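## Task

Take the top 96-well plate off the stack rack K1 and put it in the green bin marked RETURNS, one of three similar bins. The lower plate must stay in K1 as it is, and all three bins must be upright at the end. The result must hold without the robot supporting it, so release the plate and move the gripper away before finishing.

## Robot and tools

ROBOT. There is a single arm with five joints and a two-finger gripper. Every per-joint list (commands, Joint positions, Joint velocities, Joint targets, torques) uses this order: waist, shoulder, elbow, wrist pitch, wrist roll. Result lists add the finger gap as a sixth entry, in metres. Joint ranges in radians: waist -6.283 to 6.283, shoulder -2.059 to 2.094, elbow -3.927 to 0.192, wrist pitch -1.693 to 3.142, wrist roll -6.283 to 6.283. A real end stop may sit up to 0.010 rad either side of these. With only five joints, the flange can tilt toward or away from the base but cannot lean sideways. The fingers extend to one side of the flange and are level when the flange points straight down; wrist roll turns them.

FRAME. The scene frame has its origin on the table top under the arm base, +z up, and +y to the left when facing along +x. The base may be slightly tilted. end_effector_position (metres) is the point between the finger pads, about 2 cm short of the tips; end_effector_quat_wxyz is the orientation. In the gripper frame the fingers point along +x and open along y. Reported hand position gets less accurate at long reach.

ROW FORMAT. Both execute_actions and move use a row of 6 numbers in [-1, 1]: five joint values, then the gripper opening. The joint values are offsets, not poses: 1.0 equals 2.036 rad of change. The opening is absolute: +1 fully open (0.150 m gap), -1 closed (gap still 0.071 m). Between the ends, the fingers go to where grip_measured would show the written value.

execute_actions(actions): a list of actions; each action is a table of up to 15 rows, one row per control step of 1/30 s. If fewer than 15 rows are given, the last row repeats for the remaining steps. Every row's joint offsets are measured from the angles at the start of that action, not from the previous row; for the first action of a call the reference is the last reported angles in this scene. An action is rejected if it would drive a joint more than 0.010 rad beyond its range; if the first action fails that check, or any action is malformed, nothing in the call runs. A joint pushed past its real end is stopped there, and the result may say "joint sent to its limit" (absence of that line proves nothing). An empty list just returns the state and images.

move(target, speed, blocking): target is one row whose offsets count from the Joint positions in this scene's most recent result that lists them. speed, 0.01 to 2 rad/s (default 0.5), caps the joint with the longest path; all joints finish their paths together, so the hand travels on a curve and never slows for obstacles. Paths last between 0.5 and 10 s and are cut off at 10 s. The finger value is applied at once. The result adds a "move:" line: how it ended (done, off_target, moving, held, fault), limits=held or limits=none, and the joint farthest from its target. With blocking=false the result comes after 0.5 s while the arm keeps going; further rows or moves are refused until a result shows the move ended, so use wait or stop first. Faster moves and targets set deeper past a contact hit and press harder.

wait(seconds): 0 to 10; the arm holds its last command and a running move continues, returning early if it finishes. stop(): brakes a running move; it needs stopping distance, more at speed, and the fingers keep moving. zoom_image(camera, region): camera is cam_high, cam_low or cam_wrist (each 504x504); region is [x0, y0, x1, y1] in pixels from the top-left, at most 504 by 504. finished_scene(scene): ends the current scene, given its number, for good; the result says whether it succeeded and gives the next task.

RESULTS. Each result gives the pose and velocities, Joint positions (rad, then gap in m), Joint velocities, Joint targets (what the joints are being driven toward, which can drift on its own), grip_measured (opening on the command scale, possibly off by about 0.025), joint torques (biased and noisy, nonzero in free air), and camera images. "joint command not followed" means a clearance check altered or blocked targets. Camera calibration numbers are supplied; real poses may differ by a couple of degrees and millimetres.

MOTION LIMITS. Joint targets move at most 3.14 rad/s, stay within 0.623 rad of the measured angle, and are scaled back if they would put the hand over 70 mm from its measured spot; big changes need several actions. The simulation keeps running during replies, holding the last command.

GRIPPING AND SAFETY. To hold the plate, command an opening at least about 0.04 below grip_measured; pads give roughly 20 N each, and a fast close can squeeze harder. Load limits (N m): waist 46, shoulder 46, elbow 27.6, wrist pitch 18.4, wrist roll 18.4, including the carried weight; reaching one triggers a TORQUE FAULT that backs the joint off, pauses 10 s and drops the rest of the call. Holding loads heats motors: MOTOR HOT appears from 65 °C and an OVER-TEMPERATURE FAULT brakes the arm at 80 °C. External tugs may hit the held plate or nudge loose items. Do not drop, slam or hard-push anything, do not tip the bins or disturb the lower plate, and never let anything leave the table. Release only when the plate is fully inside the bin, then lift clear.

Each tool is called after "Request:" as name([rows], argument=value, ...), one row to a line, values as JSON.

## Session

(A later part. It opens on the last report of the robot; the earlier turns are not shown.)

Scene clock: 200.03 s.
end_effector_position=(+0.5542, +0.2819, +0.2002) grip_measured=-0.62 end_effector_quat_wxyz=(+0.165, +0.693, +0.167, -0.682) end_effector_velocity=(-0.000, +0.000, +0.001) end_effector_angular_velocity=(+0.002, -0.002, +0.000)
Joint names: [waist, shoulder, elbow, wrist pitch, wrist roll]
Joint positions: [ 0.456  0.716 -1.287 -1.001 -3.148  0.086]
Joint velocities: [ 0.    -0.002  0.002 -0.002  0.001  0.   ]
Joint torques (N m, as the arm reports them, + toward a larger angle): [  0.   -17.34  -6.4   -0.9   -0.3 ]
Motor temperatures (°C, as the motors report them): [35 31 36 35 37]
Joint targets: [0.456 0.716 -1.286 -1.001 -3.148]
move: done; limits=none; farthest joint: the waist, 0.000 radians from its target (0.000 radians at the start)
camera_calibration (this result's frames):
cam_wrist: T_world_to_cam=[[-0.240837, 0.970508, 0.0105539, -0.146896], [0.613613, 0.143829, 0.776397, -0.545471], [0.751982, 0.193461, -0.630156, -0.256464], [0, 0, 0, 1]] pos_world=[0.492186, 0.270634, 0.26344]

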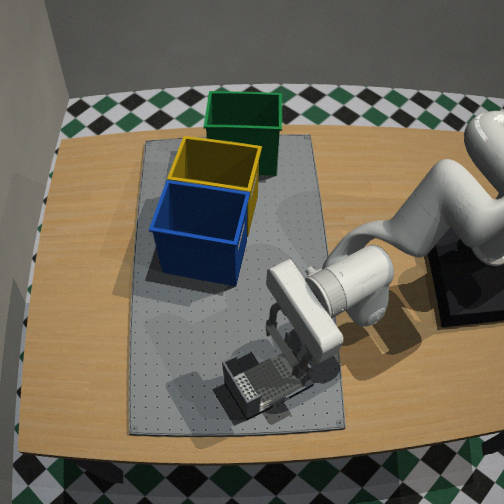

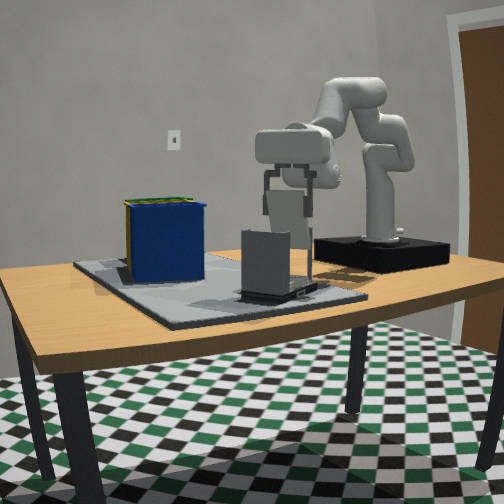

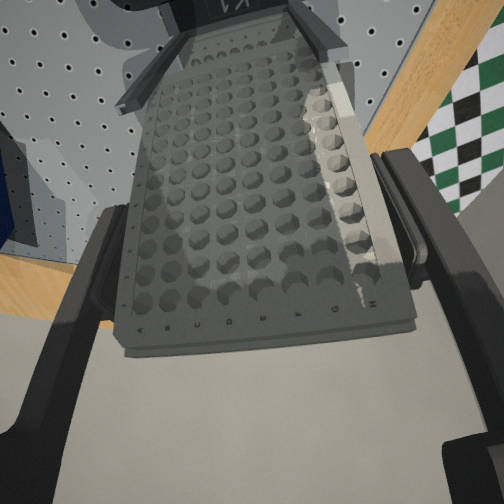

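Request:
move(target=[0, -0.0362, 0.0691, -0.0324, 0, -0.72], speed=0.08)

Scene clock: 202.53 s.
end_effector_position=(+0.5269, +0.2679, +0.2001) grip_measured=-0.62 end_effector_quat_wxyz=(+0.165, +0.693, +0.167, -0.682) end_effector_velocity=(+0.000, +0.000, +0.001) end_effector_angular_velocity=(+0.000, -0.003, +0.000)
Joint names: [waist, shoulder, elbow, wrist pitch, wrist roll]
Joint positions: [ 0.456  0.642 -1.147 -1.067 -3.148  0.086]
Joint velocities: [ 0.    -0.002 -0.    -0.001 -0.001 -0.   ]
Joint torques (N m, as the arm reports them, + toward a larger angle): [  0.7  -15.17  -4.35  -0.24  -0.23]
Motor temperatures (°C, as the motors report them): [35 31 36 35 37]
Joint targets: [0.456 0.642 -1.146 -1.067 -3.148]
move: done; limits=none; farthest joint: the waist, 0.000 radians from its target (0.000 radians at the start)
camera_calibration (this result's frames):
cam_wrist: T_world_to_cam=[[-0.240812, 0.970514, 0.0105663, -0.139892], [0.613487, 0.143769, 0.776507, -0.526581], [0.752092, 0.193475, -0.630019, -0.2334], [0, 0, 0, 1]] pos_world=[0.464901, 0.25663, 0.263326]

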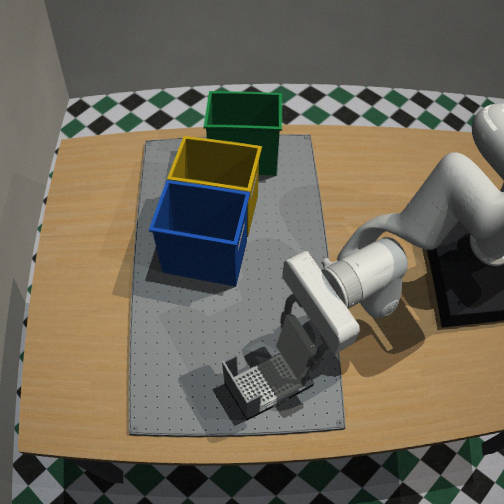

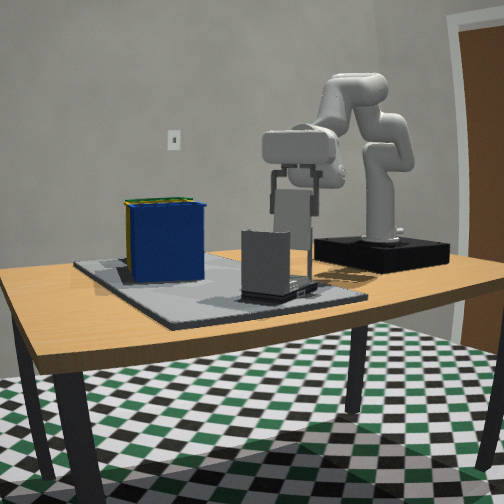

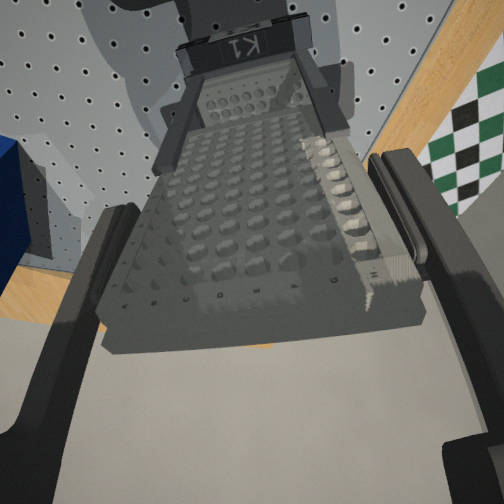

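Request:
move(target=[0, -0.13247, -0.01385, 0.14652, 0, -0.72], speed=0.2)

Scene clock: 205.70 s.
end_effector_position=(+0.5315, +0.2694, +0.3296) grip_measured=-0.62 end_effector_quat_wxyz=(+0.165, +0.693, +0.167, -0.682) end_effector_velocity=(+0.000, -0.000, +0.002) end_effector_angular_velocity=(-0.000, -0.002, -0.000)
Joint names: [waist, shoulder, elbow, wrist pitch, wrist roll]
Joint positions: [ 0.456  0.373 -1.175 -0.769 -3.148  0.086]
Joint velocities: [-0.    -0.003 -0.001  0.002 -0.001  0.   ]
Joint torques (N m, as the arm reports them, + toward a larger angle): [ -0.11 -16.49  -9.35  -1.65  -0.21]
Motor temperatures (°C, as the motors report them): [35 31 36 35 37]
Joint targets: [0.456 0.372 -1.175 -0.769 -3.148]
move: done; limits=none; farthest joint: the shoulder, 0.001 radians from its target (0.270 radians at the start)
camera_calibration (this result's frames):
cam_wrist: T_world_to_cam=[[-0.240807, 0.970517, 0.010376, -0.141475], [0.614062, 0.144066, 0.775998, -0.630401], [0.751624, 0.193238, -0.63065, -0.155064], [0, 0, 0, 1]] pos_world=[0.469587, 0.258088, 0.392867]

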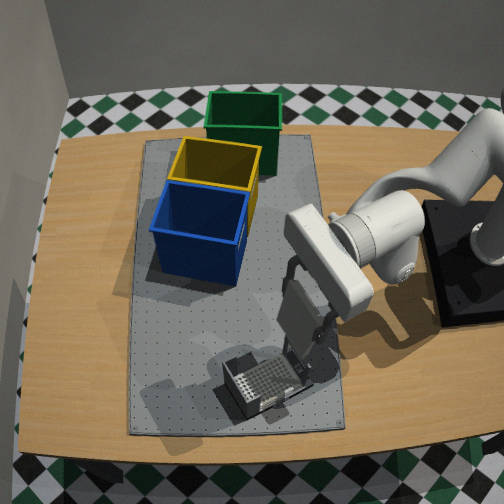

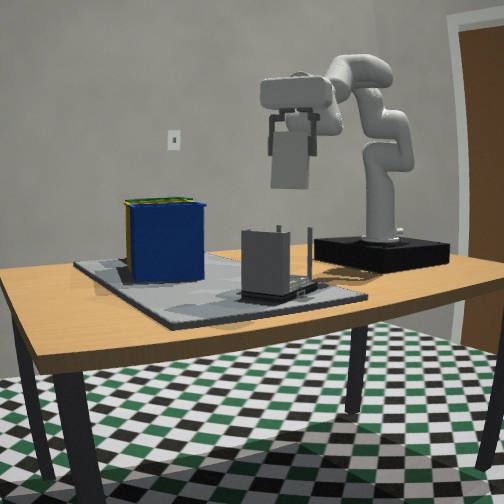

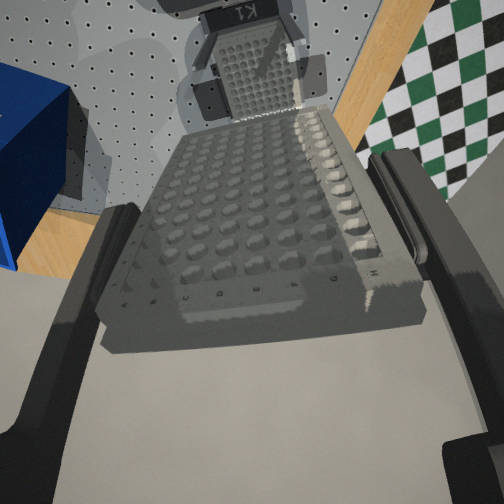

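Request:
zoom_image(camera="cam_high", region=[190, 80, 300, 190])

Request:
move(target=[-0.47687, 0.08085, -0.13738, 0.05663, -0.00442, -0.72], speed=0.5)

Region (190, 80, 300, 190) of cam_high's 504x504 image, scaled by 4.582, with more detail than that image has.

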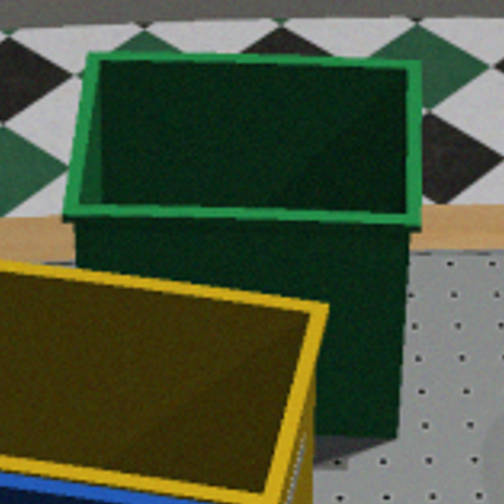

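Scene clock: 209.03 s.
end_effector_position=(+0.5737, -0.3185, +0.3297) grip_measured=-0.62 end_effector_quat_wxyz=(-0.174, +0.687, -0.174, -0.684) end_effector_velocity=(-0.001, -0.003, +0.000) end_effector_angular_velocity=(-0.002, +0.000, -0.004)
Joint names: [waist, shoulder, elbow, wrist pitch, wrist roll]
Joint positions: [-0.515  0.537 -1.454 -0.654 -3.157  0.086]
Joint velocities: [-0.004  0.    -0.001  0.    -0.002  0.   ]
Joint torques (N m, as the arm reports them, + toward a larger angle): [  0.29 -18.91  -9.82  -1.72  -0.21]
Motor temperatures (°C, as the motors report them): [35 31 36 35 37]
Joint targets: [-0.515 0.538 -1.454 -0.654 -3.157]
move: done; limits=none; farthest joint: the waist, 0.000 radians from its target (0.970 radians at the start)
camera_calibration (this result's frames):
cam_wrist: T_world_to_cam=[[0.664659, 0.747098, 0.00857059, -0.150777], [0.473868, -0.430393, 0.768252, -0.671646], [0.577648, -0.506564, -0.64009, -0.193066], [0, 0, 0, 1]] pos_world=[0.530011, -0.274226, 0.393706]

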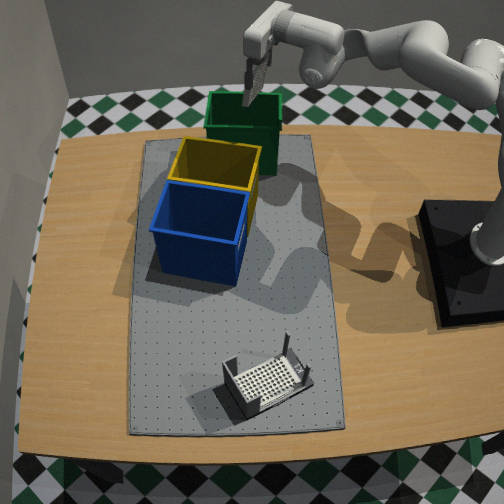

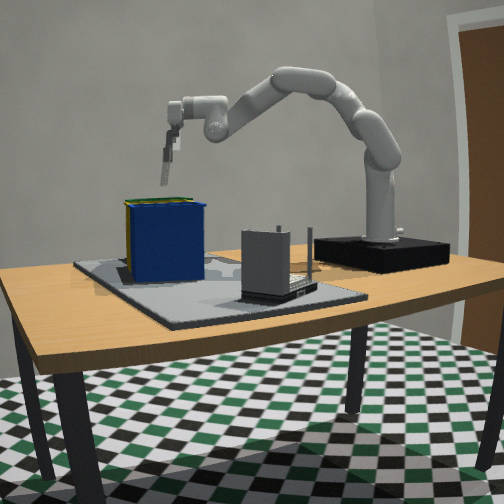

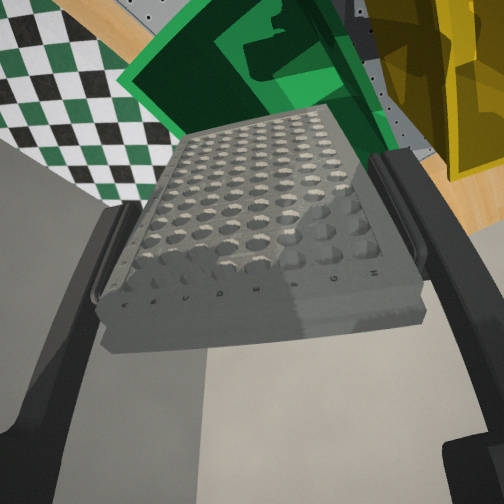

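Request:
move(target=[-0.00079, 0.05973, 0.01282, -0.07254, 0, -0.72], speed=0.12)

Scene clock: 211.17 s.
end_effector_position=(+0.5738, -0.3185, +0.2598) grip_measured=-0.62 end_effector_quat_wxyz=(-0.174, +0.686, -0.174, -0.684) end_effector_velocity=(-0.000, +0.001, -0.002) end_effector_angular_velocity=(+0.001, +0.004, +0.001)
Joint names: [waist, shoulder, elbow, wrist pitch, wrist roll]
Joint positions: [-0.516  0.659 -1.428 -0.801 -3.157  0.086]
Joint velocities: [ 0.001  0.002  0.002 -0.001 -0.001 -0.   ]
Joint torques (N m, as the arm reports them, + toward a larger angle): [  0.37 -19.7   -9.21  -1.6   -0.24]
Motor temperatures (°C, as the motors report them): [35 31 36 35 37]
Joint targets: [-0.516 0.659 -1.428 -0.801 -3.157]
move: done; limits=none; farthest joint: the wrist pitch, 0.001 radians from its target (0.148 radians at the start)
camera_calibration (this result's frames):
cam_wrist: T_world_to_cam=[[0.665858, 0.746028, 0.0086426, -0.151348], [0.472976, -0.431051, 0.768433, -0.617733], [0.576998, -0.507579, -0.639872, -0.237891], [0, 0, 0, 1]] pos_world=[0.530212, -0.274114, 0.323774]

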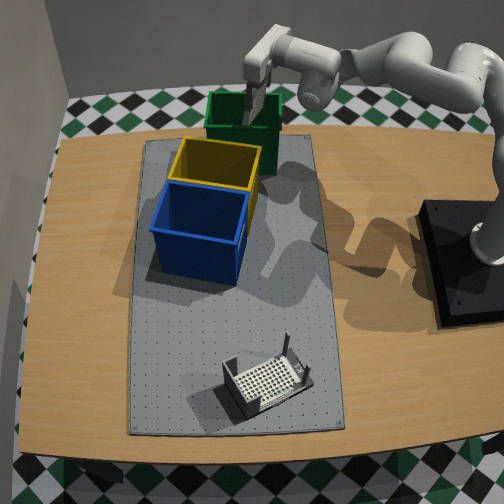

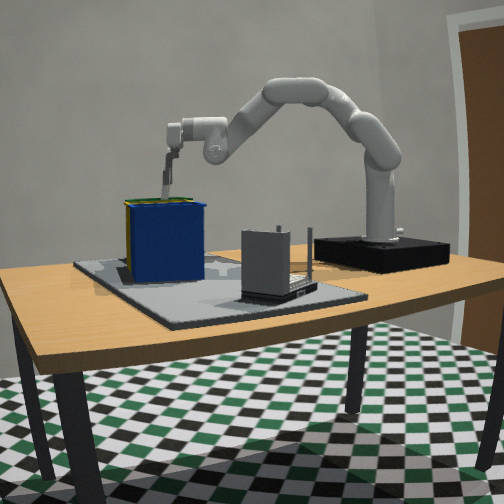

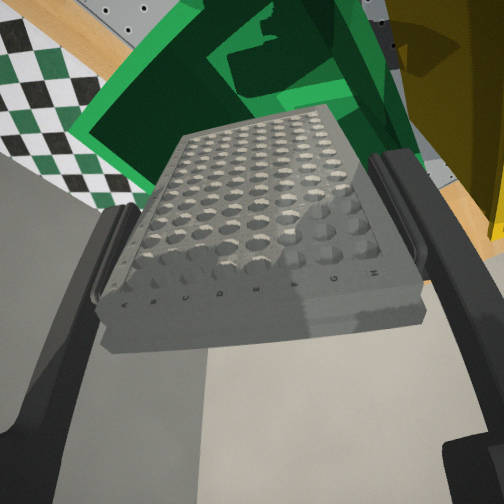

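Request:
move(target=[-0.0007, 0.062388, -0.008521, -0.053867, 0, -0.72], speed=0.1)

Scene clock: 213.23 s.
end_effector_position=(+0.5739, -0.3185, +0.2001) grip_measured=-0.62 end_effector_quat_wxyz=(-0.175, +0.686, -0.175, -0.684) end_effector_velocity=(-0.000, +0.000, -0.001) end_effector_angular_velocity=(-0.001, +0.001, +0.000)
Joint names: [waist, shoulder, elbow, wrist pitch, wrist roll]
Joint positions: [-0.518  0.785 -1.446 -0.911 -3.157  0.086]
Joint velocities: [ 0.     0.003 -0.    -0.002 -0.002  0.   ]
Joint torques (N m, as the arm reports them, + toward a larger angle): [  0.56 -19.92  -8.38  -1.75  -0.27]
Motor temperatures (°C, as the motors report them): [35 31 36 35 37]
Joint targets: [-0.518 0.786 -1.446 -0.911 -3.157]
move: done; limits=none; farthest joint: the shoulder, 0.001 radians from its target (0.127 radians at the start)
camera_calibration (this result's frames):
cam_wrist: T_world_to_cam=[[0.666917, 0.745081, 0.0087193, -0.151829], [0.472148, -0.431612, 0.768627, -0.571651], [0.576453, -0.508494, -0.639637, -0.276175], [0, 0, 0, 1]] pos_world=[0.530363, -0.274039, 0.264059]

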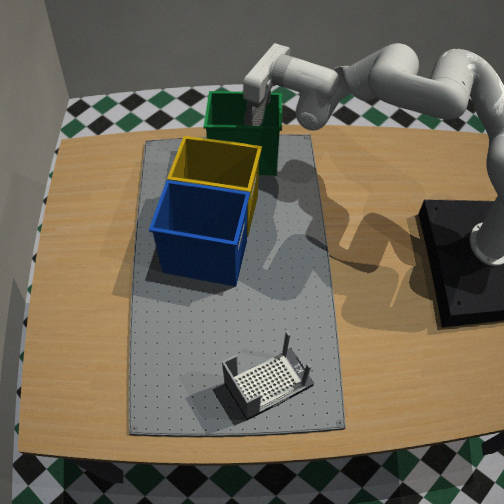

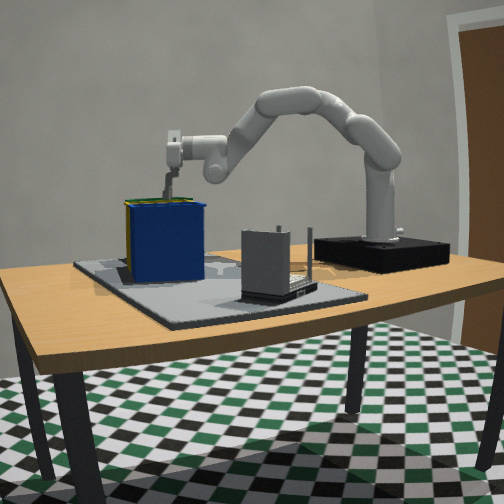

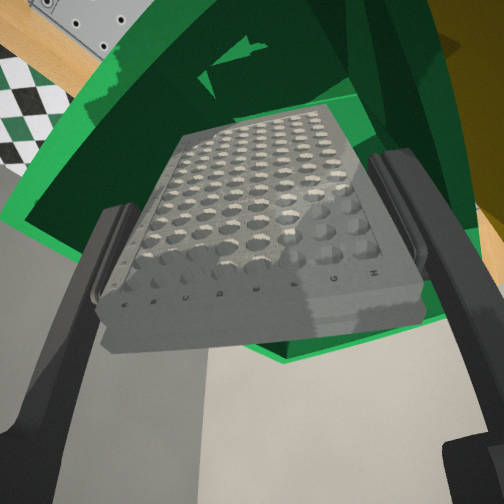

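Request:
move(target=[-0.00065, 0.0707, -0.02652, -0.0442, 0, -0.72], speed=0.1)

Scene clock: 215.43 s.
end_effector_position=(+0.5741, -0.3185, +0.1410) grip_measured=-0.62 end_effector_quat_wxyz=(-0.175, +0.686, -0.175, -0.684) end_effector_velocity=(-0.000, +0.000, -0.002) end_effector_angular_velocity=(-0.000, +0.001, +0.000)
Joint names: [waist, shoulder, elbow, wrist pitch, wrist roll]
Joint positions: [-0.519  0.929 -1.5   -1.    -3.157  0.086]
Joint velocities: [ 0.     0.004 -0.002 -0.002 -0.001  0.   ]
Joint torques (N m, as the arm reports them, + toward a larger angle): [  0.43 -20.23  -7.9   -1.69  -0.29]
Motor temperatures (°C, as the motors report them): [35 31 36 35 37]
Joint targets: [-0.519 0.929 -1.500 -1.001 -3.157]
move: done; limits=none; farthest joint: the wrist pitch, 0.001 radians from its target (0.090 radians at the start)
camera_calibration (this result's frames):
cam_wrist: T_world_to_cam=[[0.6679, 0.744199, 0.00880507, -0.152308], [0.471335, -0.432108, 0.768847, -0.525997], [0.57598, -0.509363, -0.639372, -0.314107], [0, 0, 0, 1]] pos_world=[0.530566, -0.273935, 0.204922]

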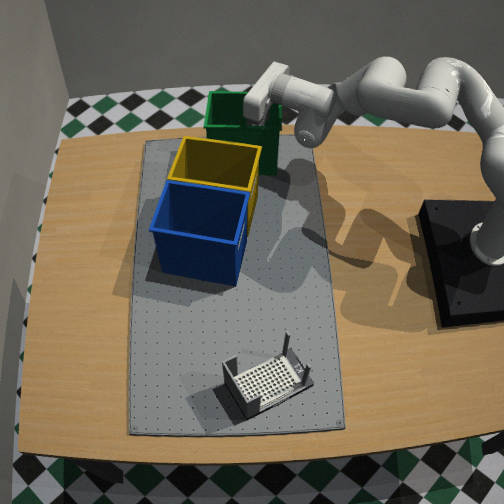

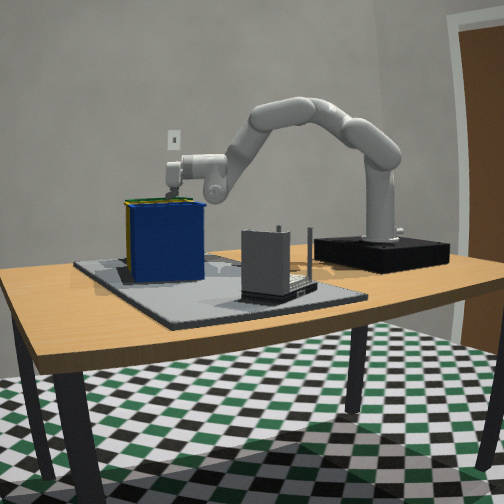

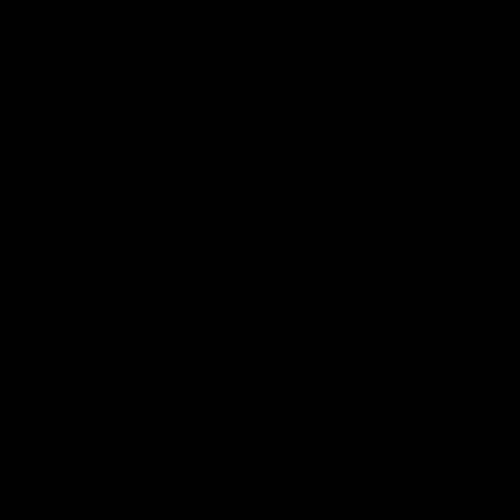

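Request:
execute_actions([
  [[0,0,0,0,0,-0.68],[0,0,0,0,0,-0.66],[0,0,0,0,0,-0.64],[0,0,0,0,0,-0.63],[0,0,0,0,0,-0.62],[0,0,0,0,0,-0.61],[0,0,0,0,0,-0.60],[0,0,0,0,0,-0.59],[0,0,0,0,0,-0.58],[0,0,0,0,0,-0.56],[0,0,0,0,0,-0.54],[0,0,0,0,0,-0.52],[0,0,0,0,0,-0.50],[0,0,0,0,0,-0.49],[0,0,0,0,0,-0.48]],
  [[0,0,0,0,0,-0.48]],
])

Scene clock: 217.27 s.
end_effector_position=(+0.5741, -0.3185, +0.1411) grip_measured=-0.48 end_effector_quat_wxyz=(-0.175, +0.687, -0.175, -0.684) end_effector_velocity=(+0.000, +0.000, -0.000) end_effector_angular_velocity=(+0.002, +0.000, +0.000)
Joint names: [waist, shoulder, elbow, wrist pitch, wrist roll]
Joint positions: [-0.519  0.929 -1.5   -1.    -3.157  0.092]
Joint velocities: [0.    0.    0.    0.001 0.001 0.   ]
Joint torques (N m, as the arm reports them, + toward a larger angle): [  0.37 -19.81  -7.78  -1.51  -0.22]
Motor temperatures (°C, as the motors report them): [35 31 36 35 37]
Joint targets: [-0.519 0.929 -1.500 -1.000 -3.157]
camera_calibration (this result's frames):
cam_wrist: T_world_to_cam=[[0.667898, 0.7442, 0.00887455, -0.152332], [0.471163, -0.432025, 0.768999, -0.526008], [0.576123, -0.509431, -0.639188, -0.314208], [0, 0, 0, 1]] pos_world=[0.5306, -0.273951, 0.205014]

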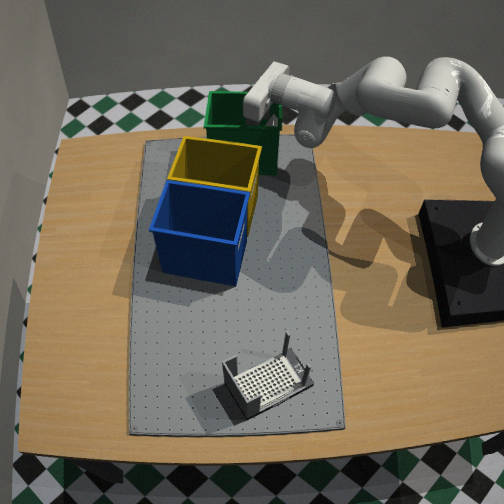

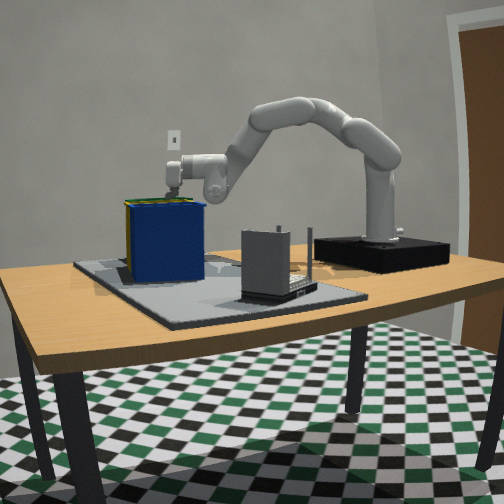

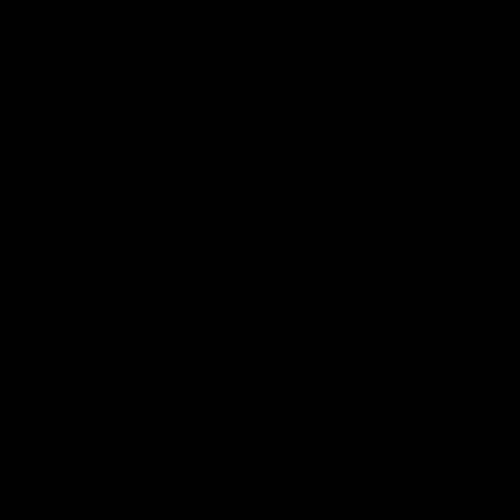

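Request:
move(target=[0.00065, -0.0707, 0.02652, 0.0442, 0, -0.5], speed=0.12)

Scene clock: 219.30 s.
end_effector_position=(+0.5740, -0.3185, +0.2002) grip_measured=-0.50 end_effector_quat_wxyz=(-0.175, +0.687, -0.175, -0.684) end_effector_velocity=(+0.000, -0.000, +0.002) end_effector_angular_velocity=(-0.003, -0.001, +0.000)
Joint names: [waist, shoulder, elbow, wrist pitch, wrist roll]
Joint positions: [-0.518  0.785 -1.446 -0.911 -3.157  0.091]
Joint velocities: [ 0.    -0.003 -0.001  0.001 -0.002  0.   ]
Joint torques (N m, as the arm reports them, + toward a larger angle): [  0.2  -19.75  -8.17  -1.64  -0.25]
Motor temperatures (°C, as the motors report them): [35 31 36 35 37]
Joint targets: [-0.518 0.785 -1.446 -0.910 -3.157]
move: done; limits=none; farthest joint: the wrist pitch, 0.001 radians from its target (0.090 radians at the start)
camera_calibration (this result's frames):
cam_wrist: T_world_to_cam=[[0.666915, 0.745082, 0.00878636, -0.151855], [0.471983, -0.431533, 0.768772, -0.571682], [0.57659, -0.508559, -0.639462, -0.276263], [0, 0, 0, 1]] pos_world=[0.530389, -0.274051, 0.264168]

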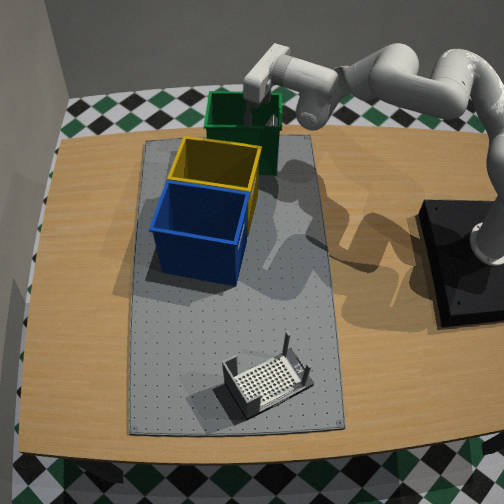

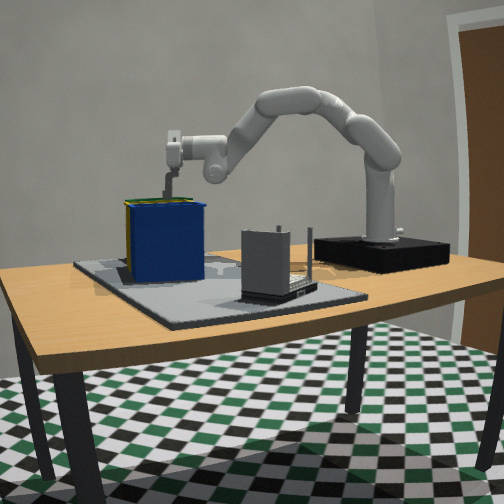

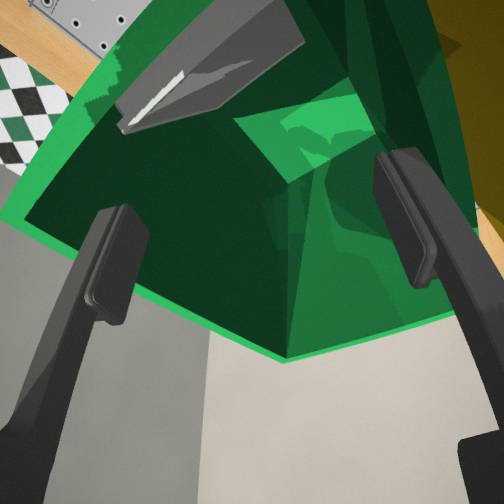

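Request:
move(target=[0, -0.16, 0, 0.06, 0, -0.85], speed=0.3)

Scene clock: 222.00 s.
end_effector_position=(+0.5752, -0.3229, +0.3973) grip_measured=-0.85 end_effector_quat_wxyz=(-0.157, +0.752, -0.193, -0.610) end_effector_velocity=(-0.000, -0.000, +0.004) end_effector_angular_velocity=(-0.004, -0.005, -0.000)
Joint names: [waist, shoulder, elbow, wrist pitch, wrist roll]
Joint positions: [-0.518  0.46  -1.446 -0.788 -3.157  0.077]
Joint velocities: [ 0.    -0.004 -0.002  0.    -0.001  0.   ]
Joint torques (N m, as the arm reports them, + toward a larger angle): [  0.34 -17.89  -9.7   -1.35  -0.24]
Motor temperatures (°C, as the motors report them): [35 31 36 35 37]
Joint targets: [-0.518 0.459 -1.446 -0.788 -3.157]
move: done; limits=none; farthest joint: the shoulder, 0.001 radians from its target (0.325 radians at the start)
camera_calibration (this result's frames):
cam_wrist: T_world_to_cam=[[0.663729, 0.745952, 0.0549468, -0.167363], [0.323581, -0.352591, 0.878052, -0.658195], [0.674358, -0.565009, -0.475401, -0.29281], [0, 0, 0, 1]] pos_world=[0.521522, -0.272669, 0.447923]

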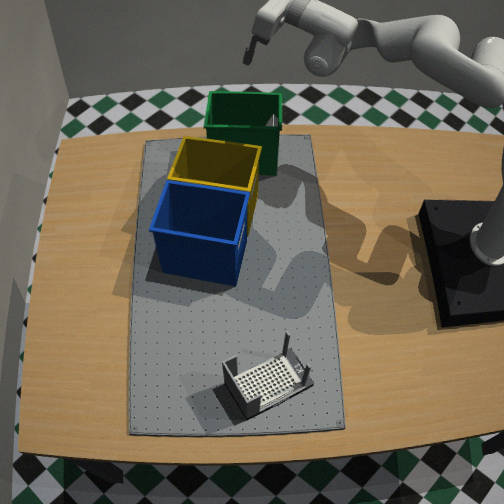

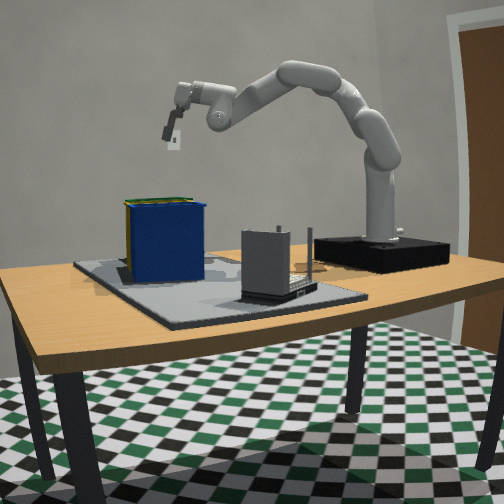

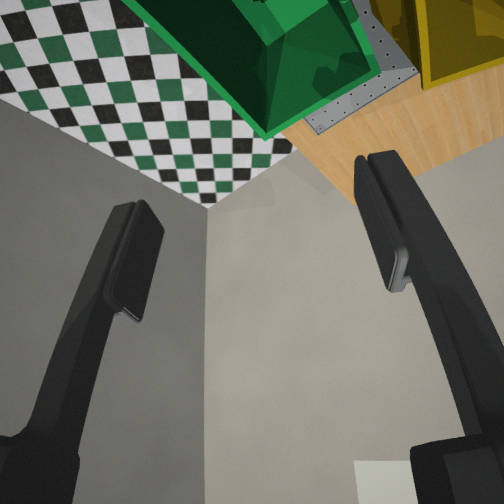

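Request:
zoom_image(camera="cam_high", region=[200, 310, 330, 430])

Request:
finished_scene(scene=1)

Region (200, 310, 330, 430) of cam_high's 504x504 image, scaled by 3.877, with more detail than that image has; it fills the top 465 rows of this view, and the rest is white.

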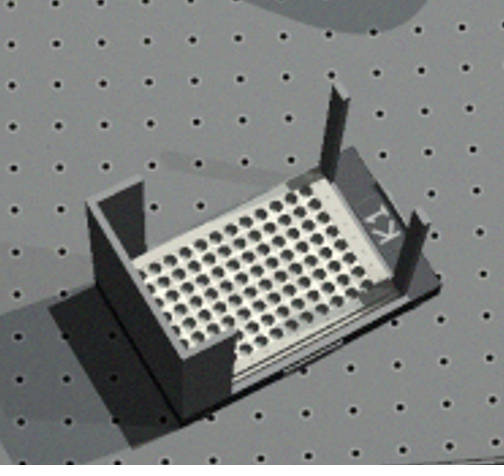

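The scene is finished: the task was done.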